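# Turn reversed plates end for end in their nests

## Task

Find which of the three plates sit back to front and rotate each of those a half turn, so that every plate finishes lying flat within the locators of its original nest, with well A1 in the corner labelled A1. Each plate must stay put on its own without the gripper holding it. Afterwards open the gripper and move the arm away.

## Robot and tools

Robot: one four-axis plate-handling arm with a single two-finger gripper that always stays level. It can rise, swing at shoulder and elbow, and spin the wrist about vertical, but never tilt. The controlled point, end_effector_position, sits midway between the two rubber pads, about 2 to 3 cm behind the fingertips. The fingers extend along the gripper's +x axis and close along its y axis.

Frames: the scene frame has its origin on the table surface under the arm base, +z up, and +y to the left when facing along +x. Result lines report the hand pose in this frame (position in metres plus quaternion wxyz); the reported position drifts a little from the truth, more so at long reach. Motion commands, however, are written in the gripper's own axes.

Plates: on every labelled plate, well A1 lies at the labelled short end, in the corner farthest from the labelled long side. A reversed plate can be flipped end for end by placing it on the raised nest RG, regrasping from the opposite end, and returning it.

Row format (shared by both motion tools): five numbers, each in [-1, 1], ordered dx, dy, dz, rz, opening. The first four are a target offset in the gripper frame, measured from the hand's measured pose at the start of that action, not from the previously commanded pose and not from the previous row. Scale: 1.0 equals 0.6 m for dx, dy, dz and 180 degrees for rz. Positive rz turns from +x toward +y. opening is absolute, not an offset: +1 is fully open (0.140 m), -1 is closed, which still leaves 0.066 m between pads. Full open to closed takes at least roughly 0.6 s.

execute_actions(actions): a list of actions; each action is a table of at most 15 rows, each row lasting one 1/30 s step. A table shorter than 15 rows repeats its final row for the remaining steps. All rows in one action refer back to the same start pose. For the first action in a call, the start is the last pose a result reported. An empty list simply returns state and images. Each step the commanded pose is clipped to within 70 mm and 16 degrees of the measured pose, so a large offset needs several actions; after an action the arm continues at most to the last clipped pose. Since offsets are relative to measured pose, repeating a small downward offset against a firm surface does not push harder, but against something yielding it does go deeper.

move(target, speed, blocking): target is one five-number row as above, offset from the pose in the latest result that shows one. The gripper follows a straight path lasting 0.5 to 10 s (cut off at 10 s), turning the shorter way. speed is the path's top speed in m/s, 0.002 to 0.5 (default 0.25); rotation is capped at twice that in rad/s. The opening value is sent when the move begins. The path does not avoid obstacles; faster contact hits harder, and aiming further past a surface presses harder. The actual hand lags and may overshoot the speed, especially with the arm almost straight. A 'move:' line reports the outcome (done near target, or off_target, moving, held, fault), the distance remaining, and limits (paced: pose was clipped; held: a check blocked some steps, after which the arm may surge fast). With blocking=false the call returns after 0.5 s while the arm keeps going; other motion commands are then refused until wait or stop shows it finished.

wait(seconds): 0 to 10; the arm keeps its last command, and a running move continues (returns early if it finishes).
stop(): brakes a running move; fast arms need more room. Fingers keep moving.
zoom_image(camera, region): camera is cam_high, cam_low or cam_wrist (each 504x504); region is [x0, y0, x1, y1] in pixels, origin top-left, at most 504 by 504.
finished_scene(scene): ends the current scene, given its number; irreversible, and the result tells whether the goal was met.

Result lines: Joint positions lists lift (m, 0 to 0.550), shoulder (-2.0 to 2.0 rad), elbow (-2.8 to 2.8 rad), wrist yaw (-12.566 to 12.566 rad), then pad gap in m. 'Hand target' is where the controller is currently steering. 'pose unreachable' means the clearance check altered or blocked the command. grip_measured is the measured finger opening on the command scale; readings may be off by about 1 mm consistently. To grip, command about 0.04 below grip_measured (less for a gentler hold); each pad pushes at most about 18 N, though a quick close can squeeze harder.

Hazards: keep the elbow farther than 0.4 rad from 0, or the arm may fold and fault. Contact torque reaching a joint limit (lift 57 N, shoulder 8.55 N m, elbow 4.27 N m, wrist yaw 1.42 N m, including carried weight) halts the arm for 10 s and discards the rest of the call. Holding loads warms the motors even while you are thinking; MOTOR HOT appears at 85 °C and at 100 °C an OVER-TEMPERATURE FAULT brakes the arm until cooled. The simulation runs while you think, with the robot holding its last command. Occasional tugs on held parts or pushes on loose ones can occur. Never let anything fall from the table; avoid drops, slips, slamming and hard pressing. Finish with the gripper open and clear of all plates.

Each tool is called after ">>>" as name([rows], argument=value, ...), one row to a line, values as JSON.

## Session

>>> execute_actions(actions=[])

Scene clock: 0.00 s.
end_effector_position=(+0.3512, -0.0546, +0.5224) grip_measured=+1.00 end_effector_quat_wxyz=(-0.476, -0.000, -0.000, +0.880)
Joint positions: [ 0.517 -0.675 -1.039 -0.436  0.14 ]
Motor temperatures (°C, as the motors report them): [36 26 28 28]
Hand target: +0.351, -0.055, +0.522; -0.476, -0.000, -0.000, +0.880

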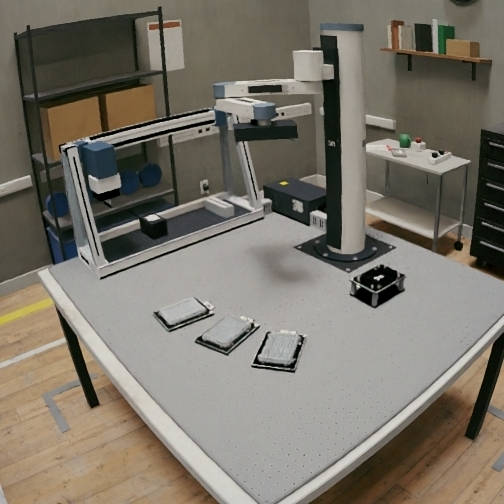

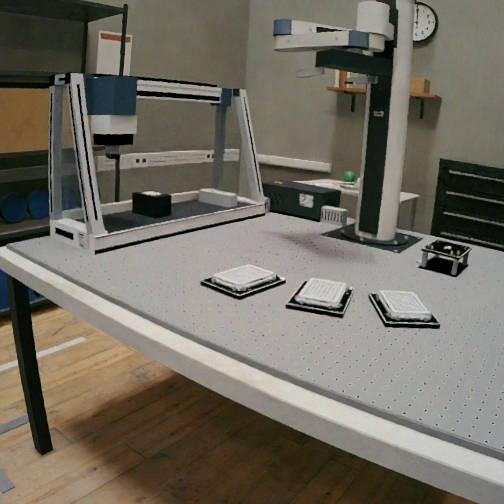

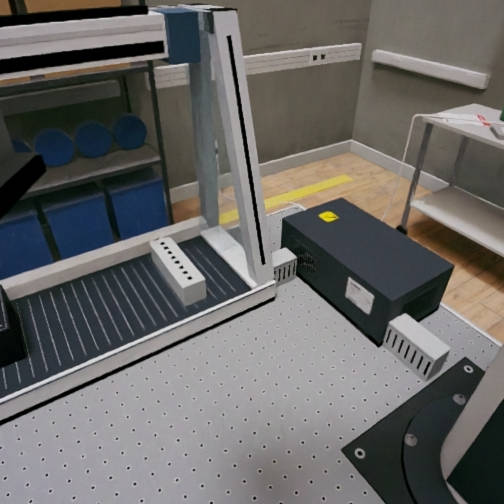

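>>> move(target=[-0.32, 0.048, -0.48, 0.751, 1], speed=0.5)

Scene clock: 3.07 s.
end_effector_position=(+0.4804, +0.0902, +0.2343) grip_measured=+1.00 end_effector_quat_wxyz=(+0.995, +0.000, +0.000, +0.104)
Joint positions: [ 0.229 -0.667 -0.687  1.563  0.14 ]
Motor temperatures (°C, as the motors report them): [36 26 28 28]
Hand target: +0.480, +0.090, +0.234; +0.995, +0.000, +0.000, +0.104
Off the commanded pose: 0.000 m, 0 deg.
move: done

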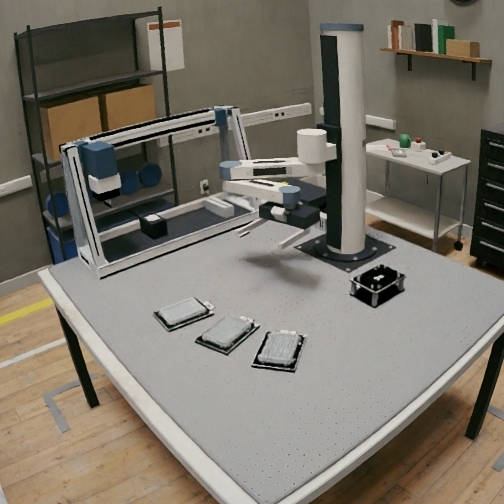

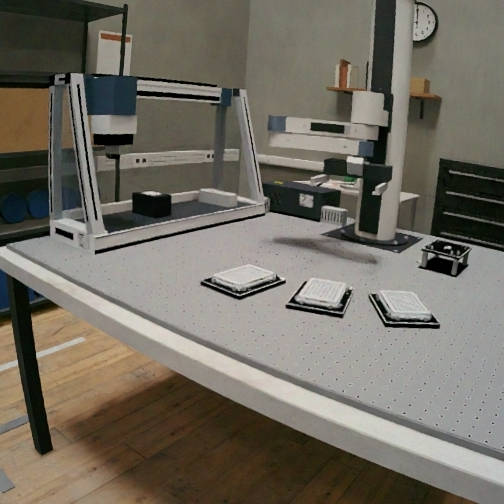

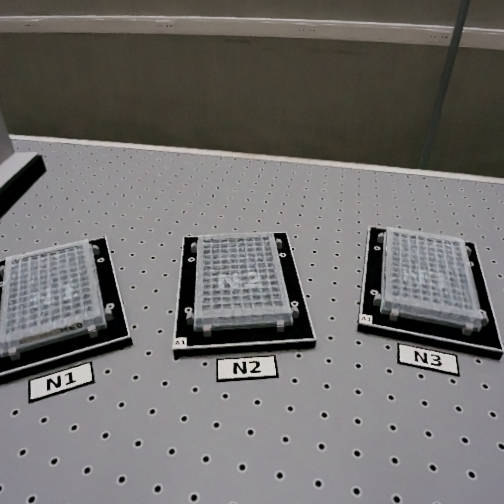

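>>> zoom_image(camera="cam_wrist", region=[0, 215, 330, 400])

>>> zoom_image(camera="cam_wrist", region=[330, 215, 504, 380])

>>> zoom_image(camera="cam_low", region=[190, 250, 450, 340])

Region (0, 215, 330, 400) of cam_wrist's 504x504 image, scaled by 1.527, with more detail than that image has; it fills the top 283 rows of this view, and the rest is white.

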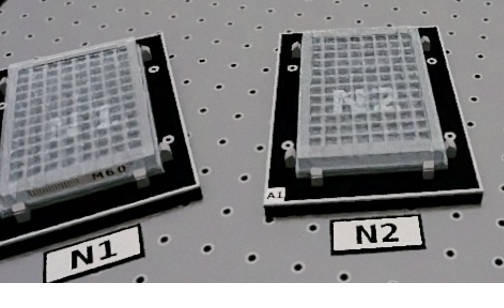

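Region (330, 215, 504, 380) of cam_wrist's 504x504 image, scaled by 2.897, with more detail than that image has; it fills the top 478 rows of this view, and the rest is white.

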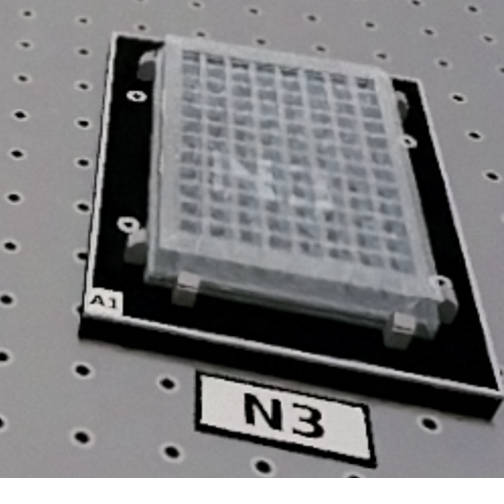

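Region (190, 250, 450, 340) of cam_low's 504x504 image, scaled by 1.938, with more detail than that image has; it fills the top 174 rows of this view, and the rest is white.

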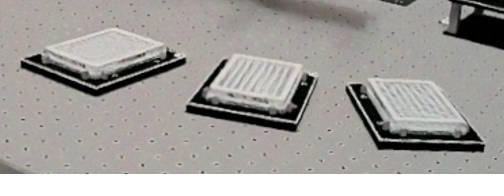

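>>> move(target=[0.215, 0.032, -0.2717, 0.032, -0.3], speed=0.4)

Scene clock: 4.47 s.
end_effector_position=(+0.6027, +0.1357, +0.0712) grip_measured=-0.30 end_effector_quat_wxyz=(+0.988, +0.000, +0.000, +0.154)
Joint positions: [ 0.066 -0.528 -1.263  2.099  0.092]
Motor temperatures (°C, as the motors report them): [36 26 29 28]
Hand target: +0.603, +0.136, +0.071; +0.988, +0.000, +0.000, +0.154
Off the commanded pose: 0.000 m, 0 deg.
move: done

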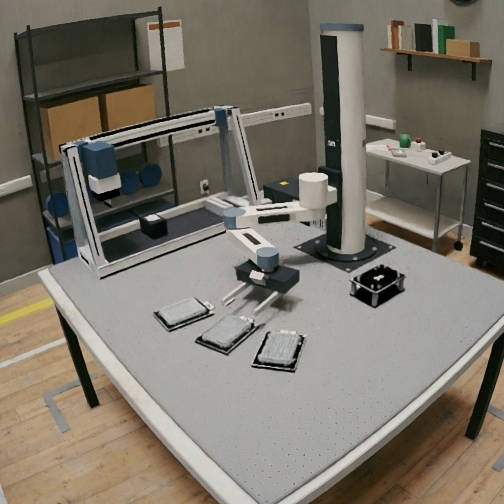

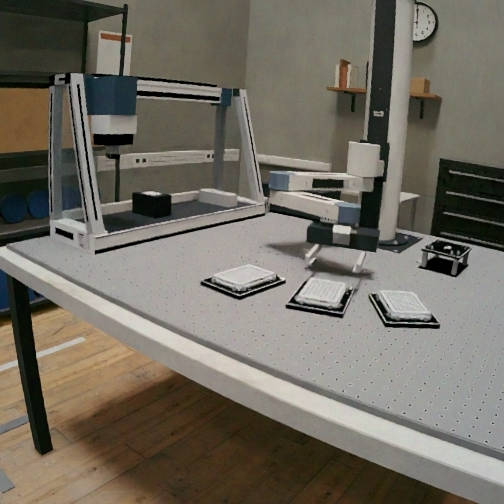

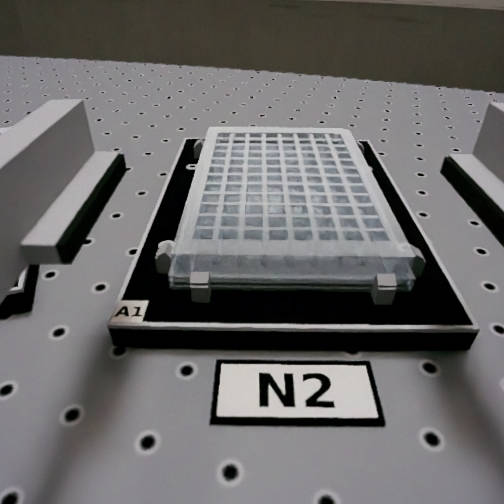

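>>> move(target=[0.14, -0.009, -0.04, -0.001, 0], speed=0.2)

>>> move(target=[0, 0, -0.028, 0, 0], speed=0.05)

Scene clock: 5.50 s.
end_effector_position=(+0.6844, +0.1560, +0.0472) grip_measured=+0.00 end_effector_quat_wxyz=(+0.988, +0.000, +0.000, +0.152)
Joint positions: [ 0.042 -0.356 -1.707  2.368  0.103]
Motor temperatures (°C, as the motors report them): [36 26 29 28]
Hand target: +0.684, +0.156, +0.047; +0.988, +0.000, +0.000, +0.152
Off the commanded pose: 0.000 m, 0 deg.
move: done

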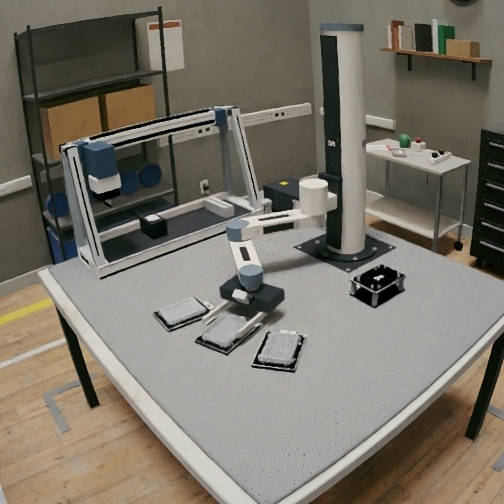

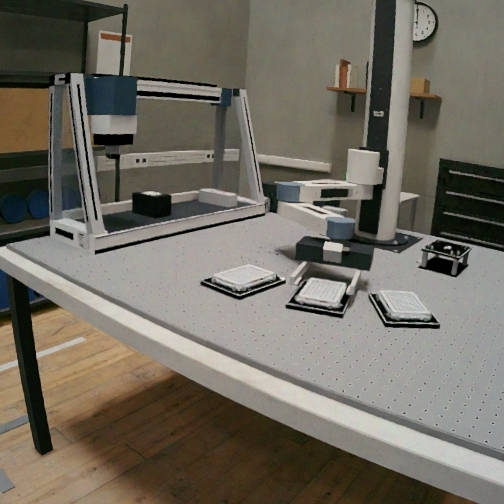

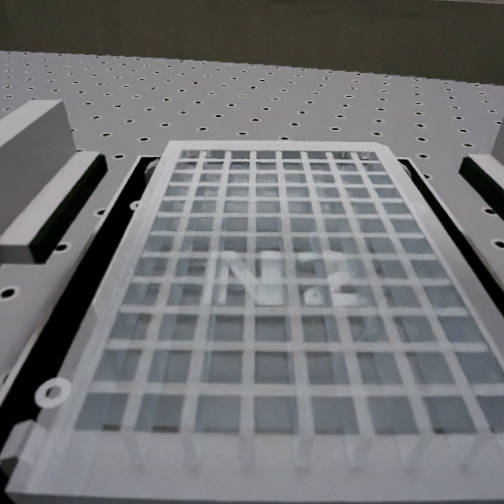

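Scene clock: 6.20 s.
end_effector_position=(+0.6844, +0.1560, +0.0303) grip_measured=+0.00 end_effector_quat_wxyz=(+0.988, +0.000, +0.000, +0.152)
Joint positions: [ 0.025 -0.356 -1.707  2.368  0.103]
Motor temperatures (°C, as the motors report them): [36 26 29 28]
Hand target: +0.684, +0.156, +0.030; +0.988, +0.000, +0.000, +0.152
Off the commanded pose: 0.000 m, 0 deg.
move: done

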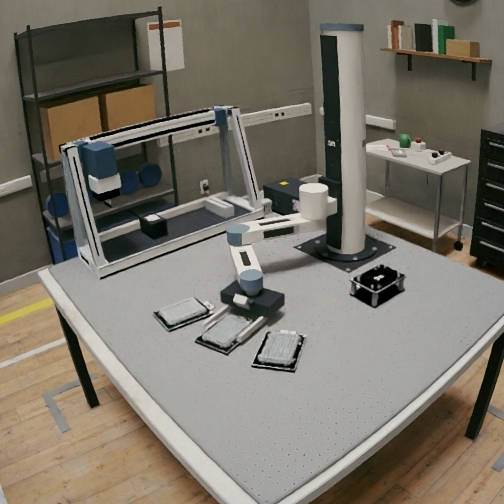

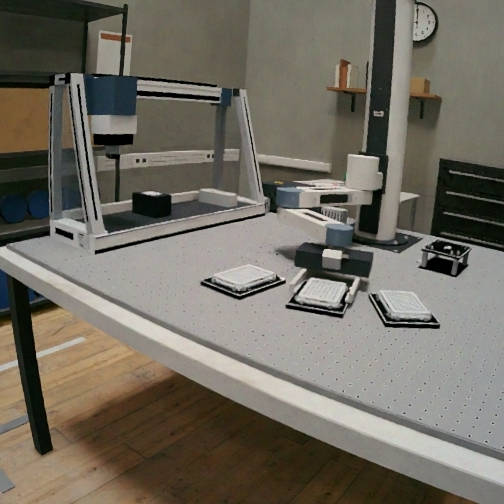

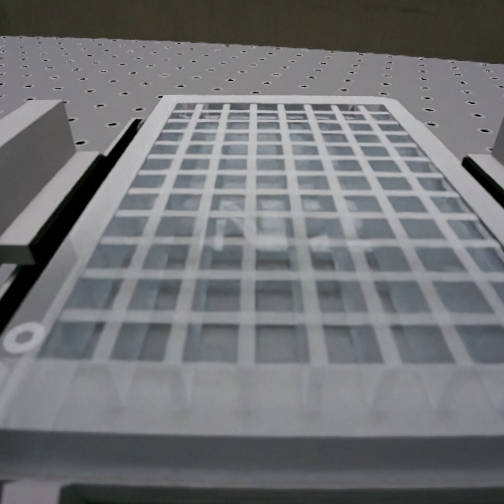

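>>> execute_actions([
  [[0,0.0009,0,0,-0.3]],
  [[0,0,0,0,-0.44]],
  [[0,0,0,0,-0.53]],
])

>>> move(target=[0, 0, 0.07, 0, -0.53], speed=0.1)

Scene clock: 7.90 s.
end_effector_position=(+0.6842, +0.1565, +0.0303) grip_measured=-0.48 end_effector_quat_wxyz=(+0.988, +0.000, +0.000, +0.152)
Joint positions: [ 0.025 -0.355 -1.707  2.366  0.085]
Motor temperatures (°C, as the motors report them): [36 26 29 28]
Hand target: +0.684, +0.157, +0.030; +0.988, +0.000, +0.000, +0.152
Off the commanded pose: 0.000 m, 0 deg.

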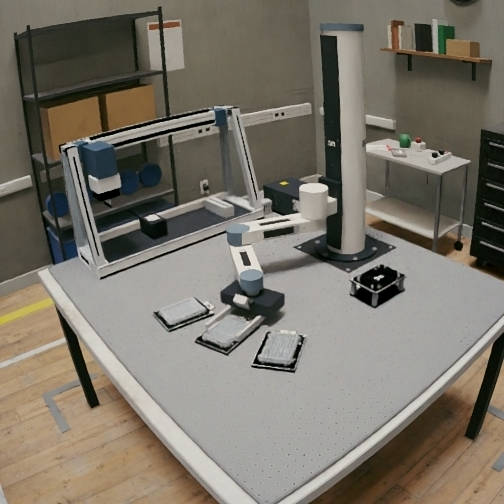

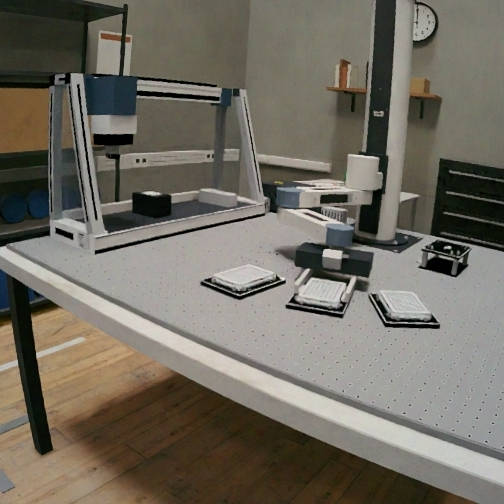

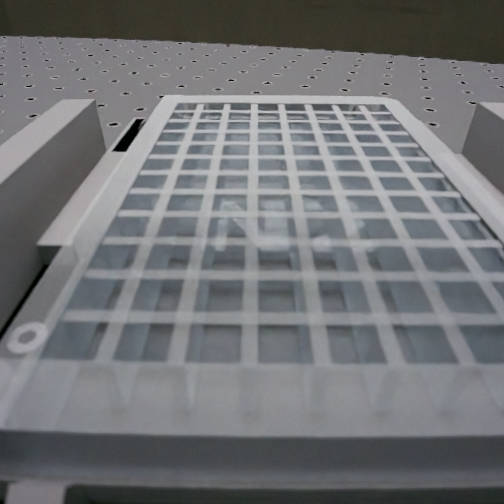

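Scene clock: 8.63 s.
end_effector_position=(+0.6842, +0.1565, +0.0724) grip_measured=-0.48 end_effector_quat_wxyz=(+0.988, +0.000, +0.000, +0.152)
Joint positions: [ 0.067 -0.355 -1.707  2.366  0.085]
Motor temperatures (°C, as the motors report them): [36 26 29 28]
Hand target: +0.684, +0.157, +0.072; +0.988, +0.000, +0.000, +0.152
Off the commanded pose: 0.000 m, 0 deg.
move: done

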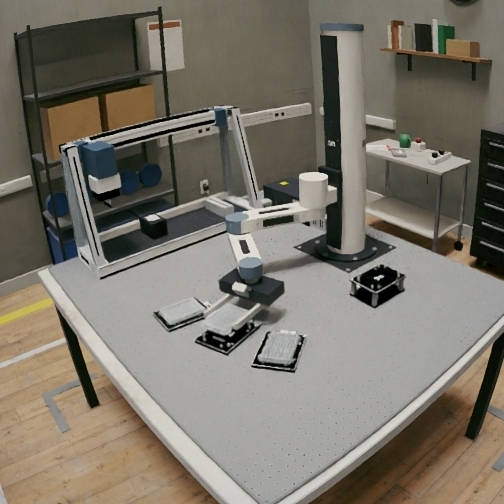

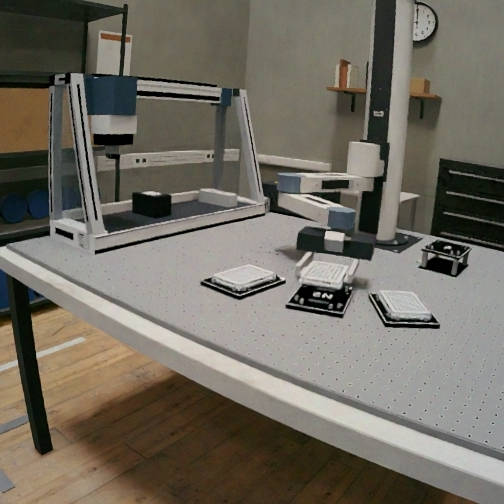

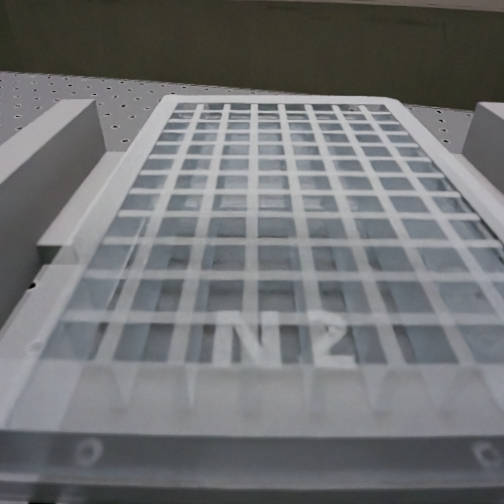

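>>> move(target=[-0.4437, -0.2215, 0, -0.5968, -0.53], speed=0.4)

>>> move(target=[0, 0, -0.08, 0, -0.53], speed=0.1)

>>> move(target=[0, 0, -0.0097, 0, -0.53], speed=0.012)

>>> move(target=[0, 0, 0, 0, 0])

>>> move(target=[0, 0, 0.04, 0, 0], speed=0.15)

>>> move(target=[0, 0, 0, 0.995, 0], speed=0.5)

>>> move(target=[0.002, 0, -0.04, 0.005, 0], speed=0.05)

Scene clock: 12.20 s.
end_effector_position=(+0.4702, -0.0503, +0.0724) grip_measured=-0.48 end_effector_quat_wxyz=(+0.707, +0.000, +0.000, -0.707)
Joint positions: [ 0.067 -0.54  -1.262  0.232  0.085]
Motor temperatures (°C, as the motors report them): [36 26 29 28]
Hand target: +0.470, -0.050, +0.072; +0.707, +0.000, +0.000, -0.707
Off the commanded pose: 0.000 m, 0 deg.
move: done

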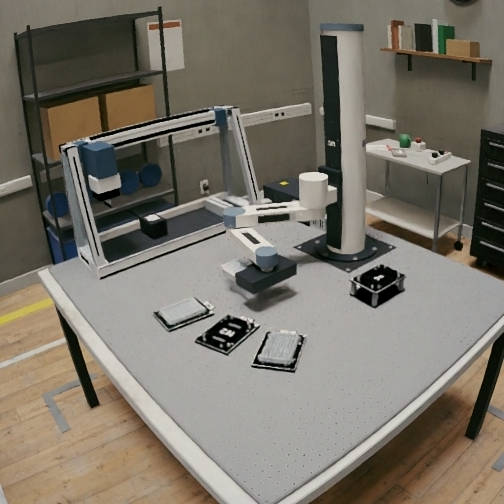

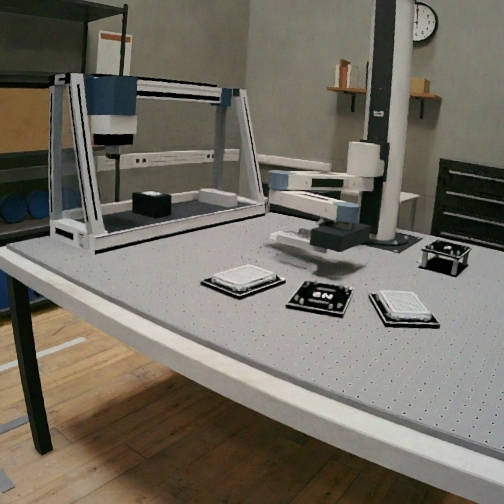

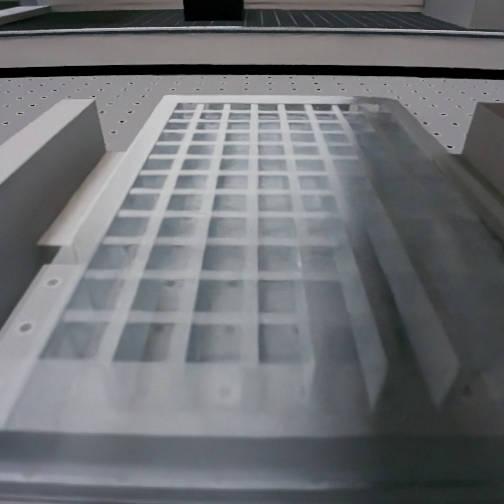

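Scene clock: 12.97 s.
end_effector_position=(+0.4702, -0.0503, +0.0243) grip_measured=-0.48 end_effector_quat_wxyz=(+0.707, +0.000, +0.000, -0.707)
Joint positions: [ 0.019 -0.54  -1.262  0.232  0.085]
Motor temperatures (°C, as the motors report them): [36 26 29 28]
Hand target: +0.470, -0.050, +0.024; +0.707, +0.000, +0.000, -0.707
Off the commanded pose: 0.000 m, 0 deg.
move: done

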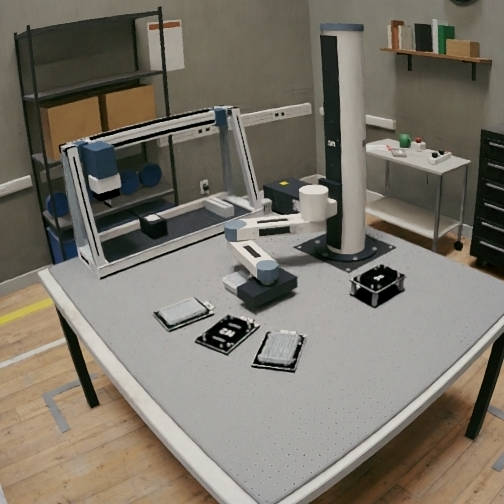

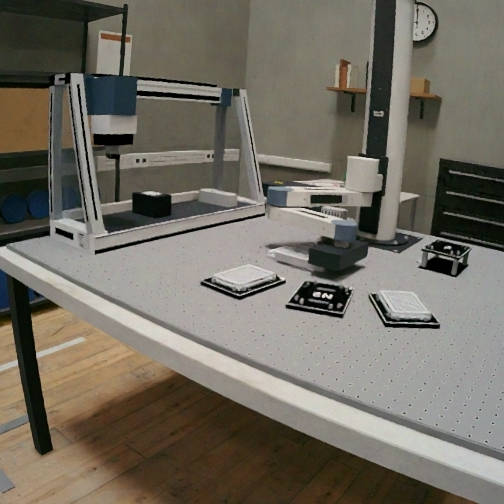

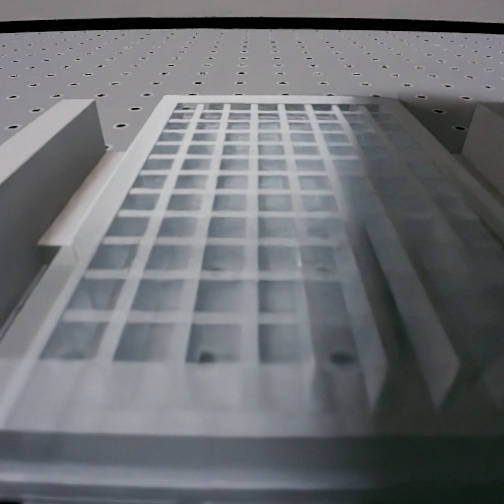

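Scene clock: 13.67 s.
end_effector_position=(+0.4702, -0.0503, +0.0184) grip_measured=-0.48 end_effector_quat_wxyz=(+0.707, +0.000, +0.000, -0.707)
Joint positions: [ 0.013 -0.54  -1.262  0.232  0.085]
Motor temperatures (°C, as the motors report them): [36 26 29 28]
Hand target: +0.470, -0.050, +0.018; +0.707, +0.000, +0.000, -0.707
Off the commanded pose: 0.000 m, 0 deg.
move: done

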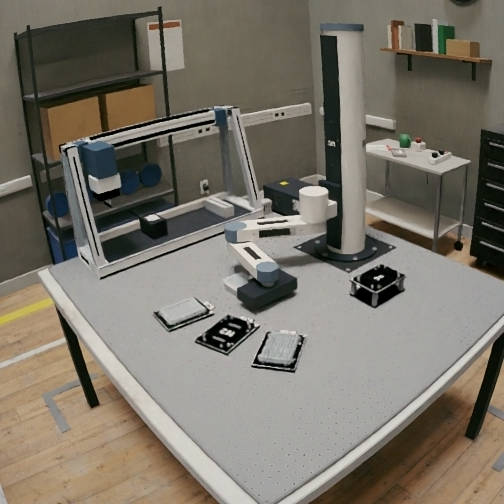

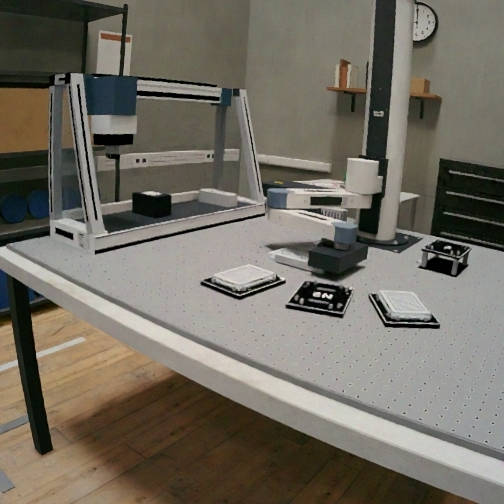

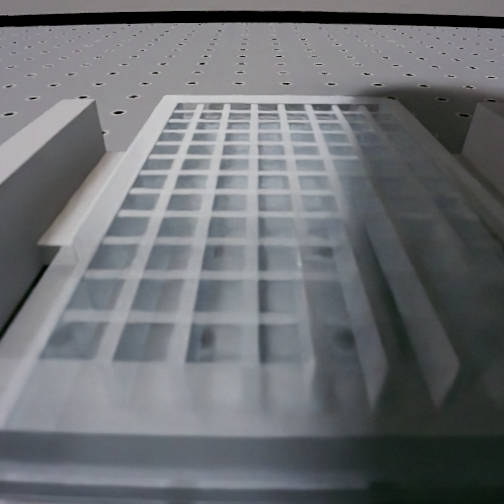

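Scene clock: 14.17 s.
end_effector_position=(+0.4702, -0.0503, +0.0184) grip_measured=+0.00 end_effector_quat_wxyz=(+0.707, +0.000, +0.000, -0.707)
Joint positions: [ 0.013 -0.54  -1.262  0.232  0.103]
Motor temperatures (°C, as the motors report them): [36 26 29 28]
Hand target: +0.470, -0.050, +0.018; +0.707, +0.000, +0.000, -0.707
Off the commanded pose: 0.000 m, 0 deg.
move: done

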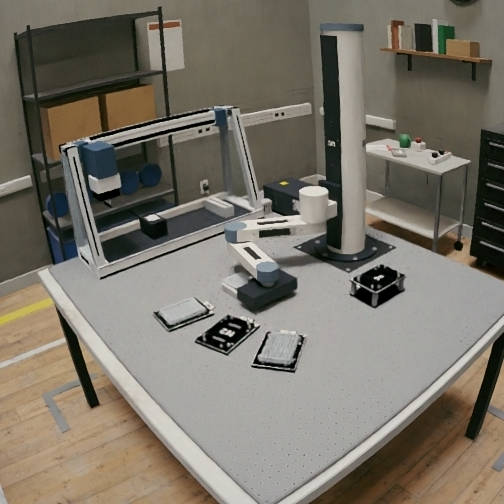

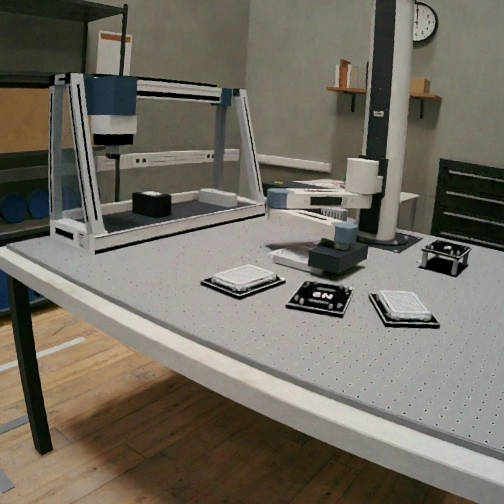

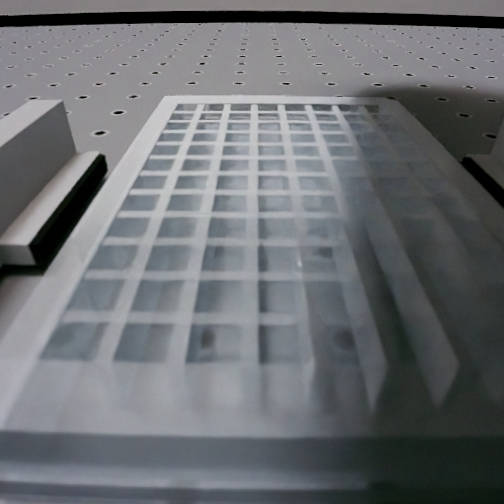

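Scene clock: 14.87 s.
end_effector_position=(+0.4702, -0.0503, +0.0425) grip_measured=+0.00 end_effector_quat_wxyz=(+0.707, +0.000, +0.000, -0.707)
Joint positions: [ 0.038 -0.54  -1.262  0.232  0.103]
Motor temperatures (°C, as the motors report them): [36 26 29 28]
Hand target: +0.470, -0.050, +0.042; +0.707, +0.000, +0.000, -0.707
Off the commanded pose: 0.000 m, 0 deg.
move: done

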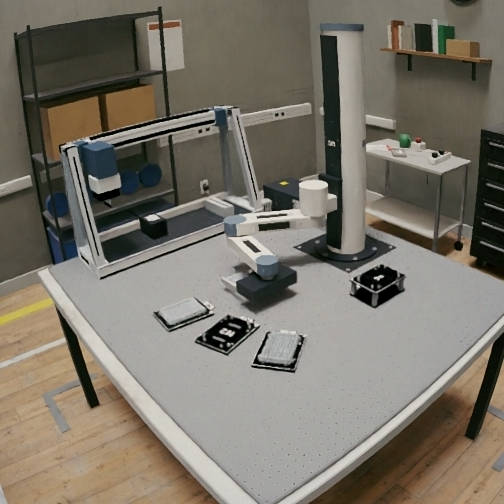

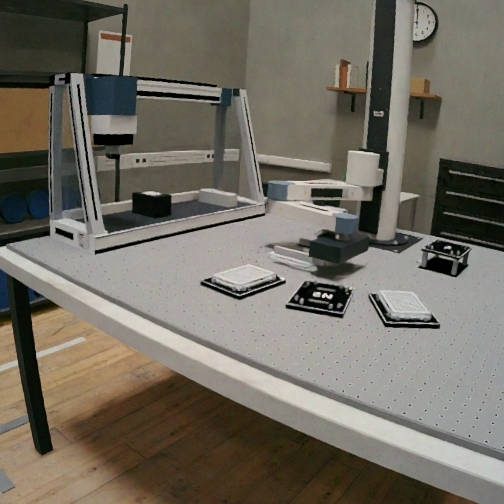

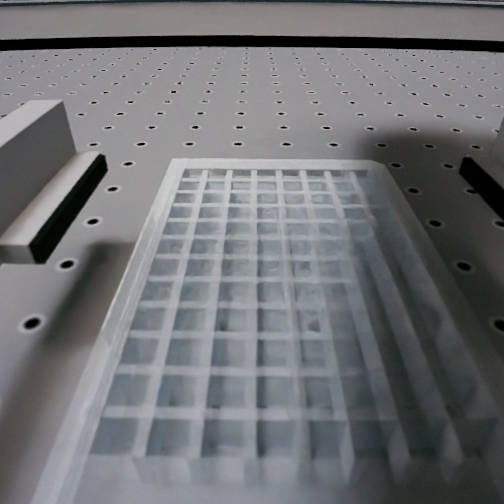

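Scene clock: 18.43 s.
end_effector_position=(+0.4704, -0.0503, +0.0425) grip_measured=+0.00 end_effector_quat_wxyz=(+0.712, +0.000, +0.000, +0.702)
Joint positions: [ 0.038 -1.327 -1.468  4.351  0.103]
Motor temperatures (°C, as the motors report them): [36 26 29 28]
Hand target: +0.470, -0.050, +0.043; +0.712, +0.000, +0.000, +0.702
Off the commanded pose: 0.000 m, 0 deg.
move: done

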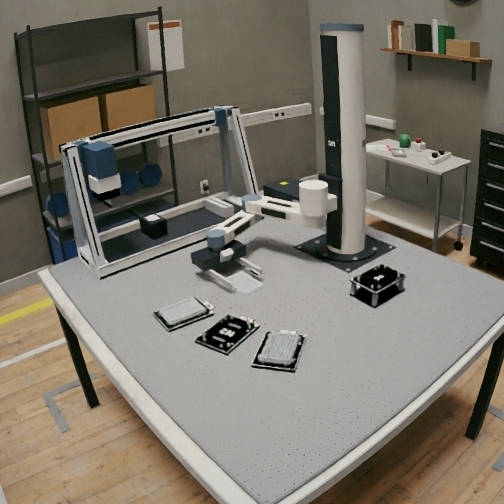

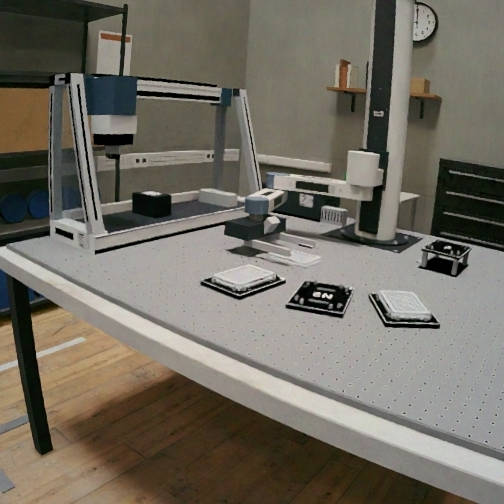

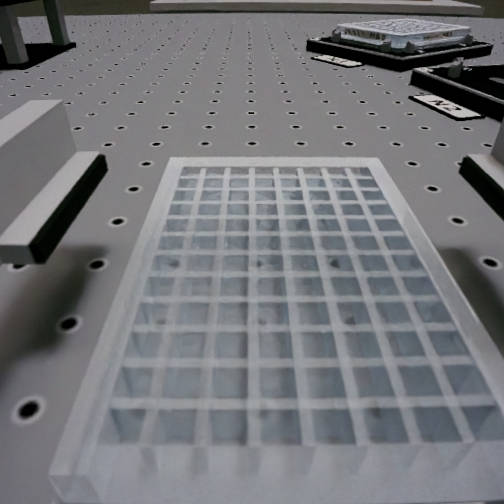

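Scene clock: 19.17 s.
end_effector_position=(+0.4704, -0.0491, +0.0185) grip_measured=+0.00 end_effector_quat_wxyz=(+0.707, +0.000, +0.000, +0.707)
Joint positions: [ 0.013 -1.319 -1.474  4.364  0.103]
Motor temperatures (°C, as the motors report them): [36 26 29 28]
Hand target: +0.470, -0.049, +0.019; +0.707, +0.000, +0.000, +0.707
Off the commanded pose: 0.000 m, 0 deg.
move: done

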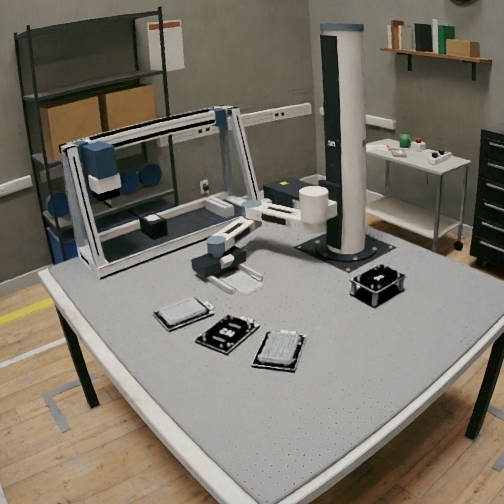

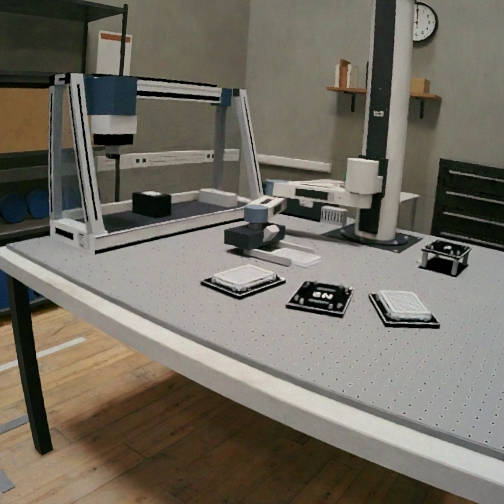

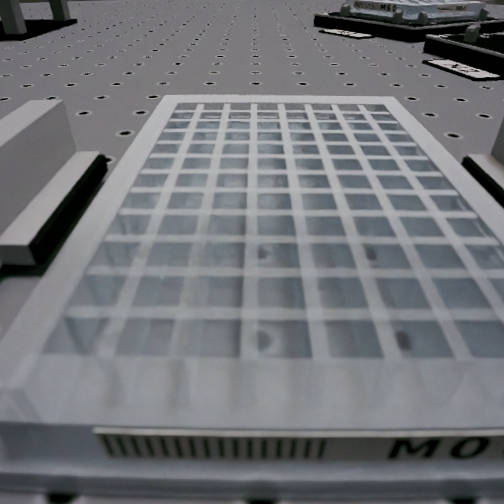

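>>> execute_actions([
  [[0.0017,0,-0.0002,0,-0.3]],
  [[0,0,0,0,-0.44]],
  [[0,0,0,0,-0.53]],
])

>>> move(target=[0, 0, 0.09, 0, -0.53], speed=0.1)

Scene clock: 20.90 s.
end_effector_position=(+0.4704, -0.0481, +0.0184) grip_measured=-0.48 end_effector_quat_wxyz=(+0.707, +0.000, +0.000, +0.707)
Joint positions: [ 0.013 -1.317 -1.471  4.36   0.085]
Motor temperatures (°C, as the motors report them): [36 26 29 28]
Hand target: +0.470, -0.048, +0.018; +0.707, +0.000, +0.000, +0.707
Off the commanded pose: 0.000 m, 0 deg.

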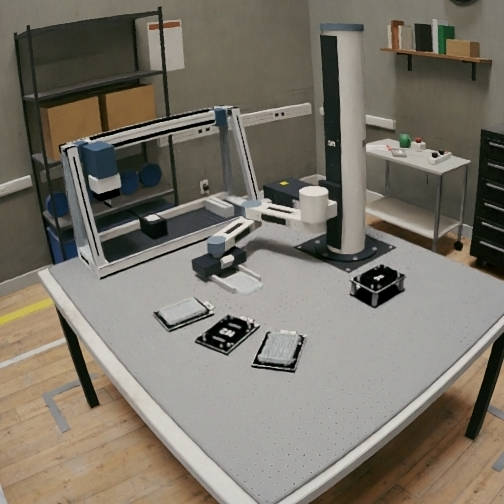

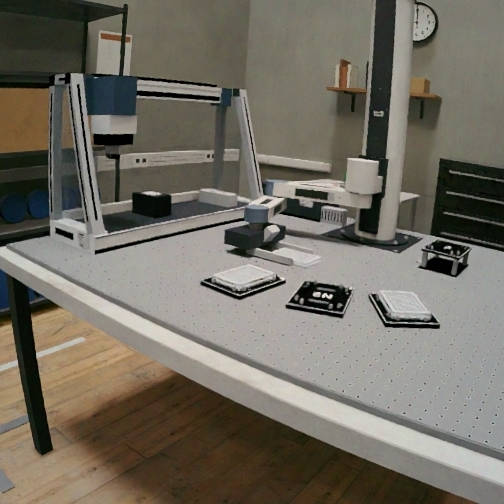

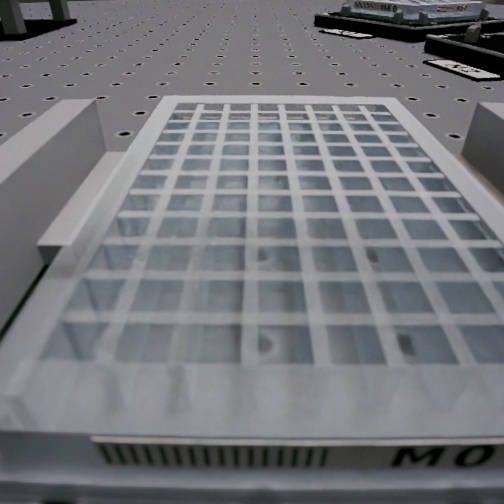

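Scene clock: 21.73 s.
end_effector_position=(+0.4704, -0.0481, +0.0724) grip_measured=-0.48 end_effector_quat_wxyz=(+0.707, +0.000, +0.000, +0.707)
Joint positions: [ 0.067 -1.317 -1.471  4.36   0.085]
Motor temperatures (°C, as the motors report them): [36 26 29 28]
Hand target: +0.470, -0.048, +0.072; +0.707, +0.000, +0.000, +0.707
Off the commanded pose: 0.000 m, 0 deg.
move: done

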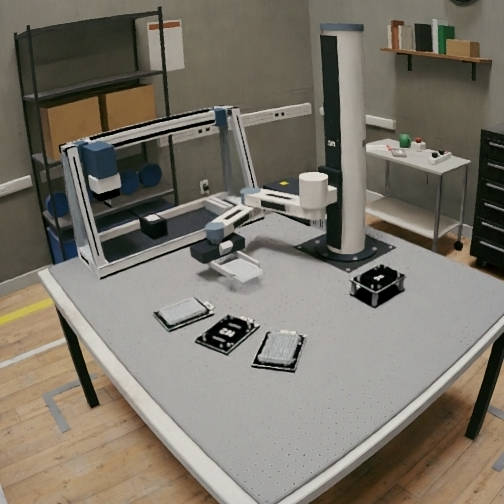

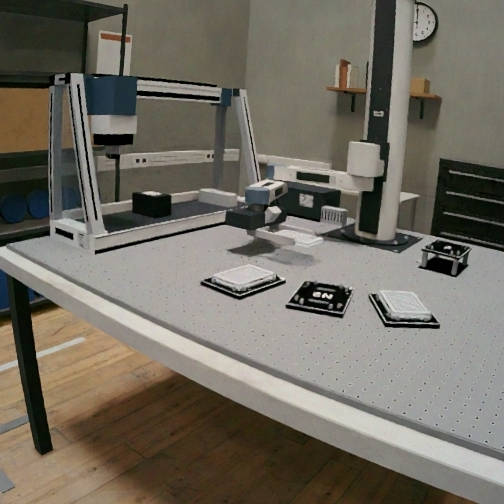

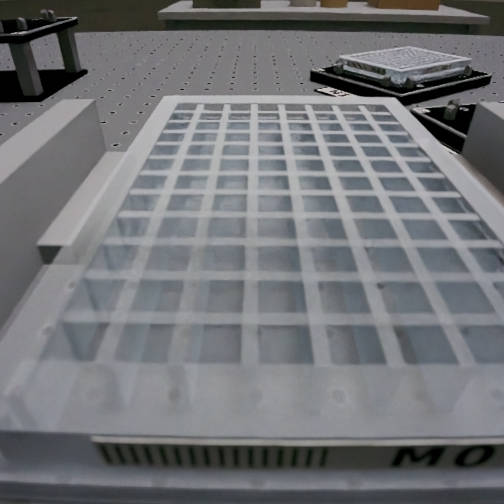

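>>> move(target=[0.3407, -0.3568, 0, -0.4033, -0.53], speed=0.35)

>>> move(target=[0, 0, -0.048, 0, -0.53], speed=0.08)

Scene clock: 24.17 s.
end_effector_position=(+0.6842, +0.1566, +0.0724) grip_measured=-0.48 end_effector_quat_wxyz=(+0.988, +0.000, +0.000, +0.151)
Joint positions: [ 0.067 -0.354 -1.707  2.365  0.085]
Motor temperatures (°C, as the motors report them): [36 26 29 28]
Hand target: +0.684, +0.156, +0.072; +0.988, +0.000, +0.000, +0.151
Off the commanded pose: 0.000 m, 0 deg.
move: done

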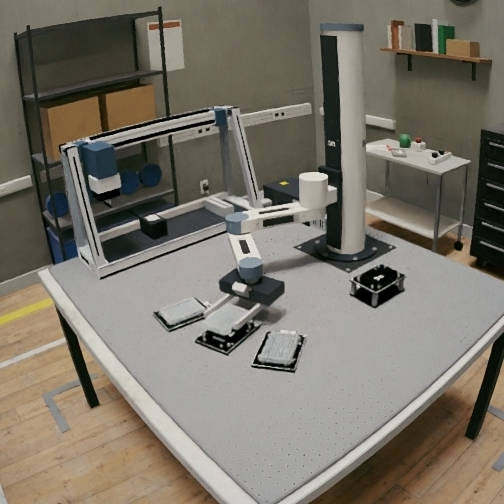

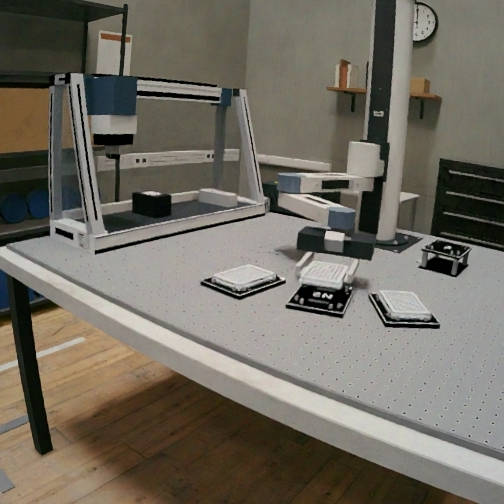

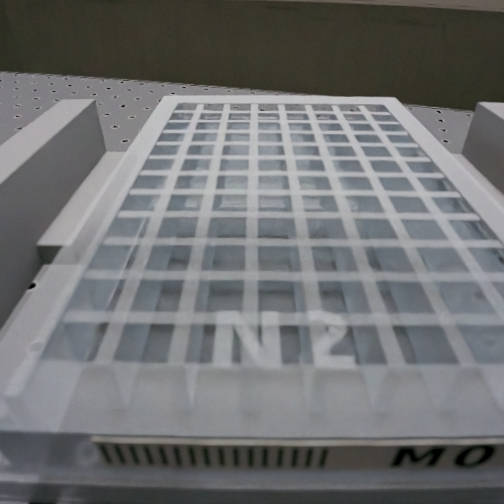

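Scene clock: 24.90 s.
end_effector_position=(+0.6842, +0.1566, +0.0435) grip_measured=-0.48 end_effector_quat_wxyz=(+0.988, +0.000, +0.000, +0.152)
Joint positions: [ 0.039 -0.354 -1.707  2.365  0.085]
Motor temperatures (°C, as the motors report them): [36 26 29 28]
Hand target: +0.684, +0.157, +0.044; +0.988, +0.000, +0.000, +0.151
Off the commanded pose: 0.000 m, 0 deg.
move: done

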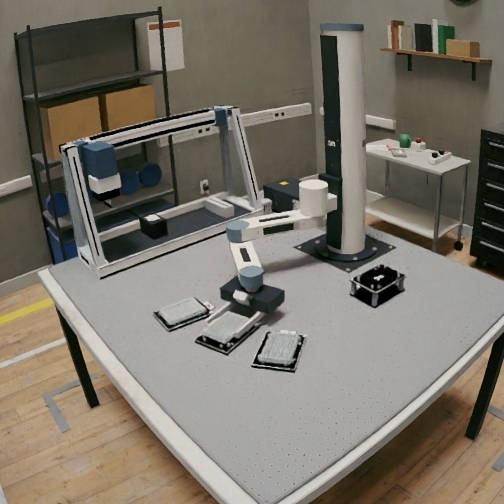

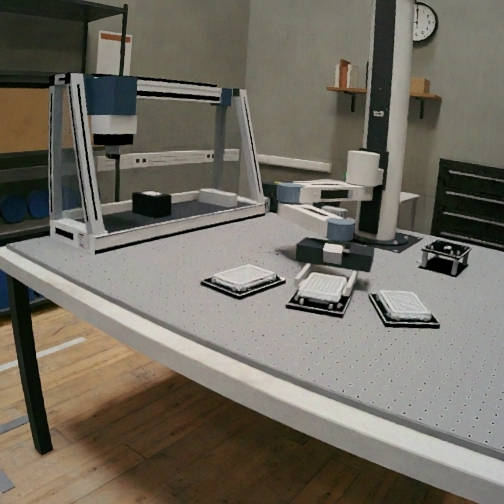

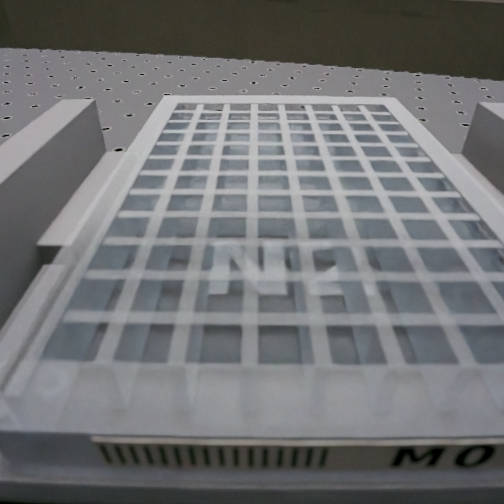

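>>> move(target=[0.0002, 0, -0.0216, 0, -0.53], speed=0.015)

Scene clock: 26.17 s.
end_effector_position=(+0.6843, +0.1565, +0.0305) grip_measured=-0.48 end_effector_quat_wxyz=(+0.988, +0.000, +0.000, +0.151)
Joint positions: [ 0.026 -0.354 -1.707  2.365  0.085]
Motor temperatures (°C, as the motors report them): [36 26 29 28]
Hand target: +0.684, +0.157, +0.031; +0.988, +0.000, +0.000, +0.152
Off the commanded pose: 0.000 m, 0 deg.
move: done

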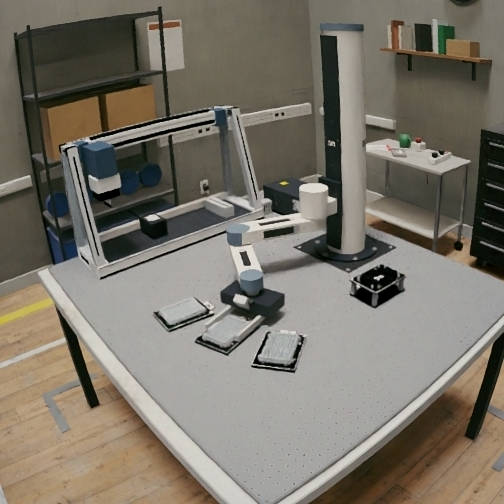

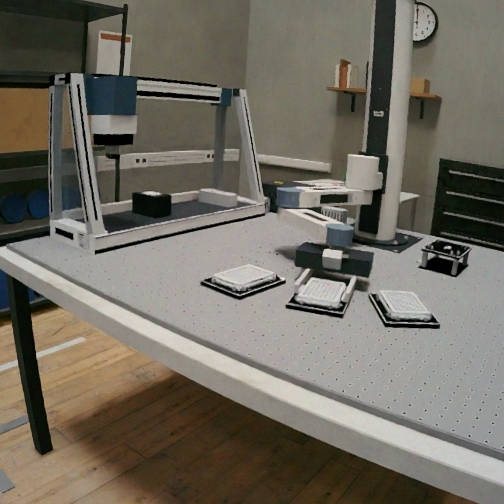

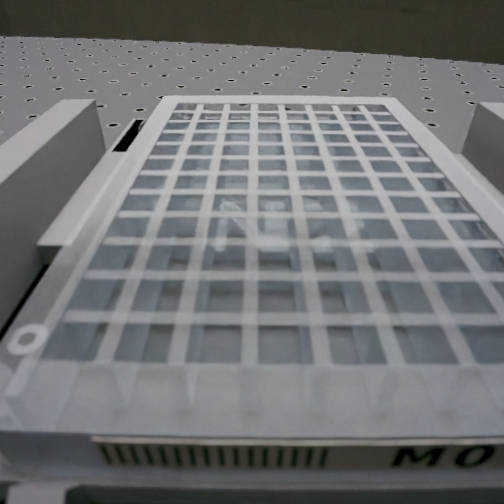

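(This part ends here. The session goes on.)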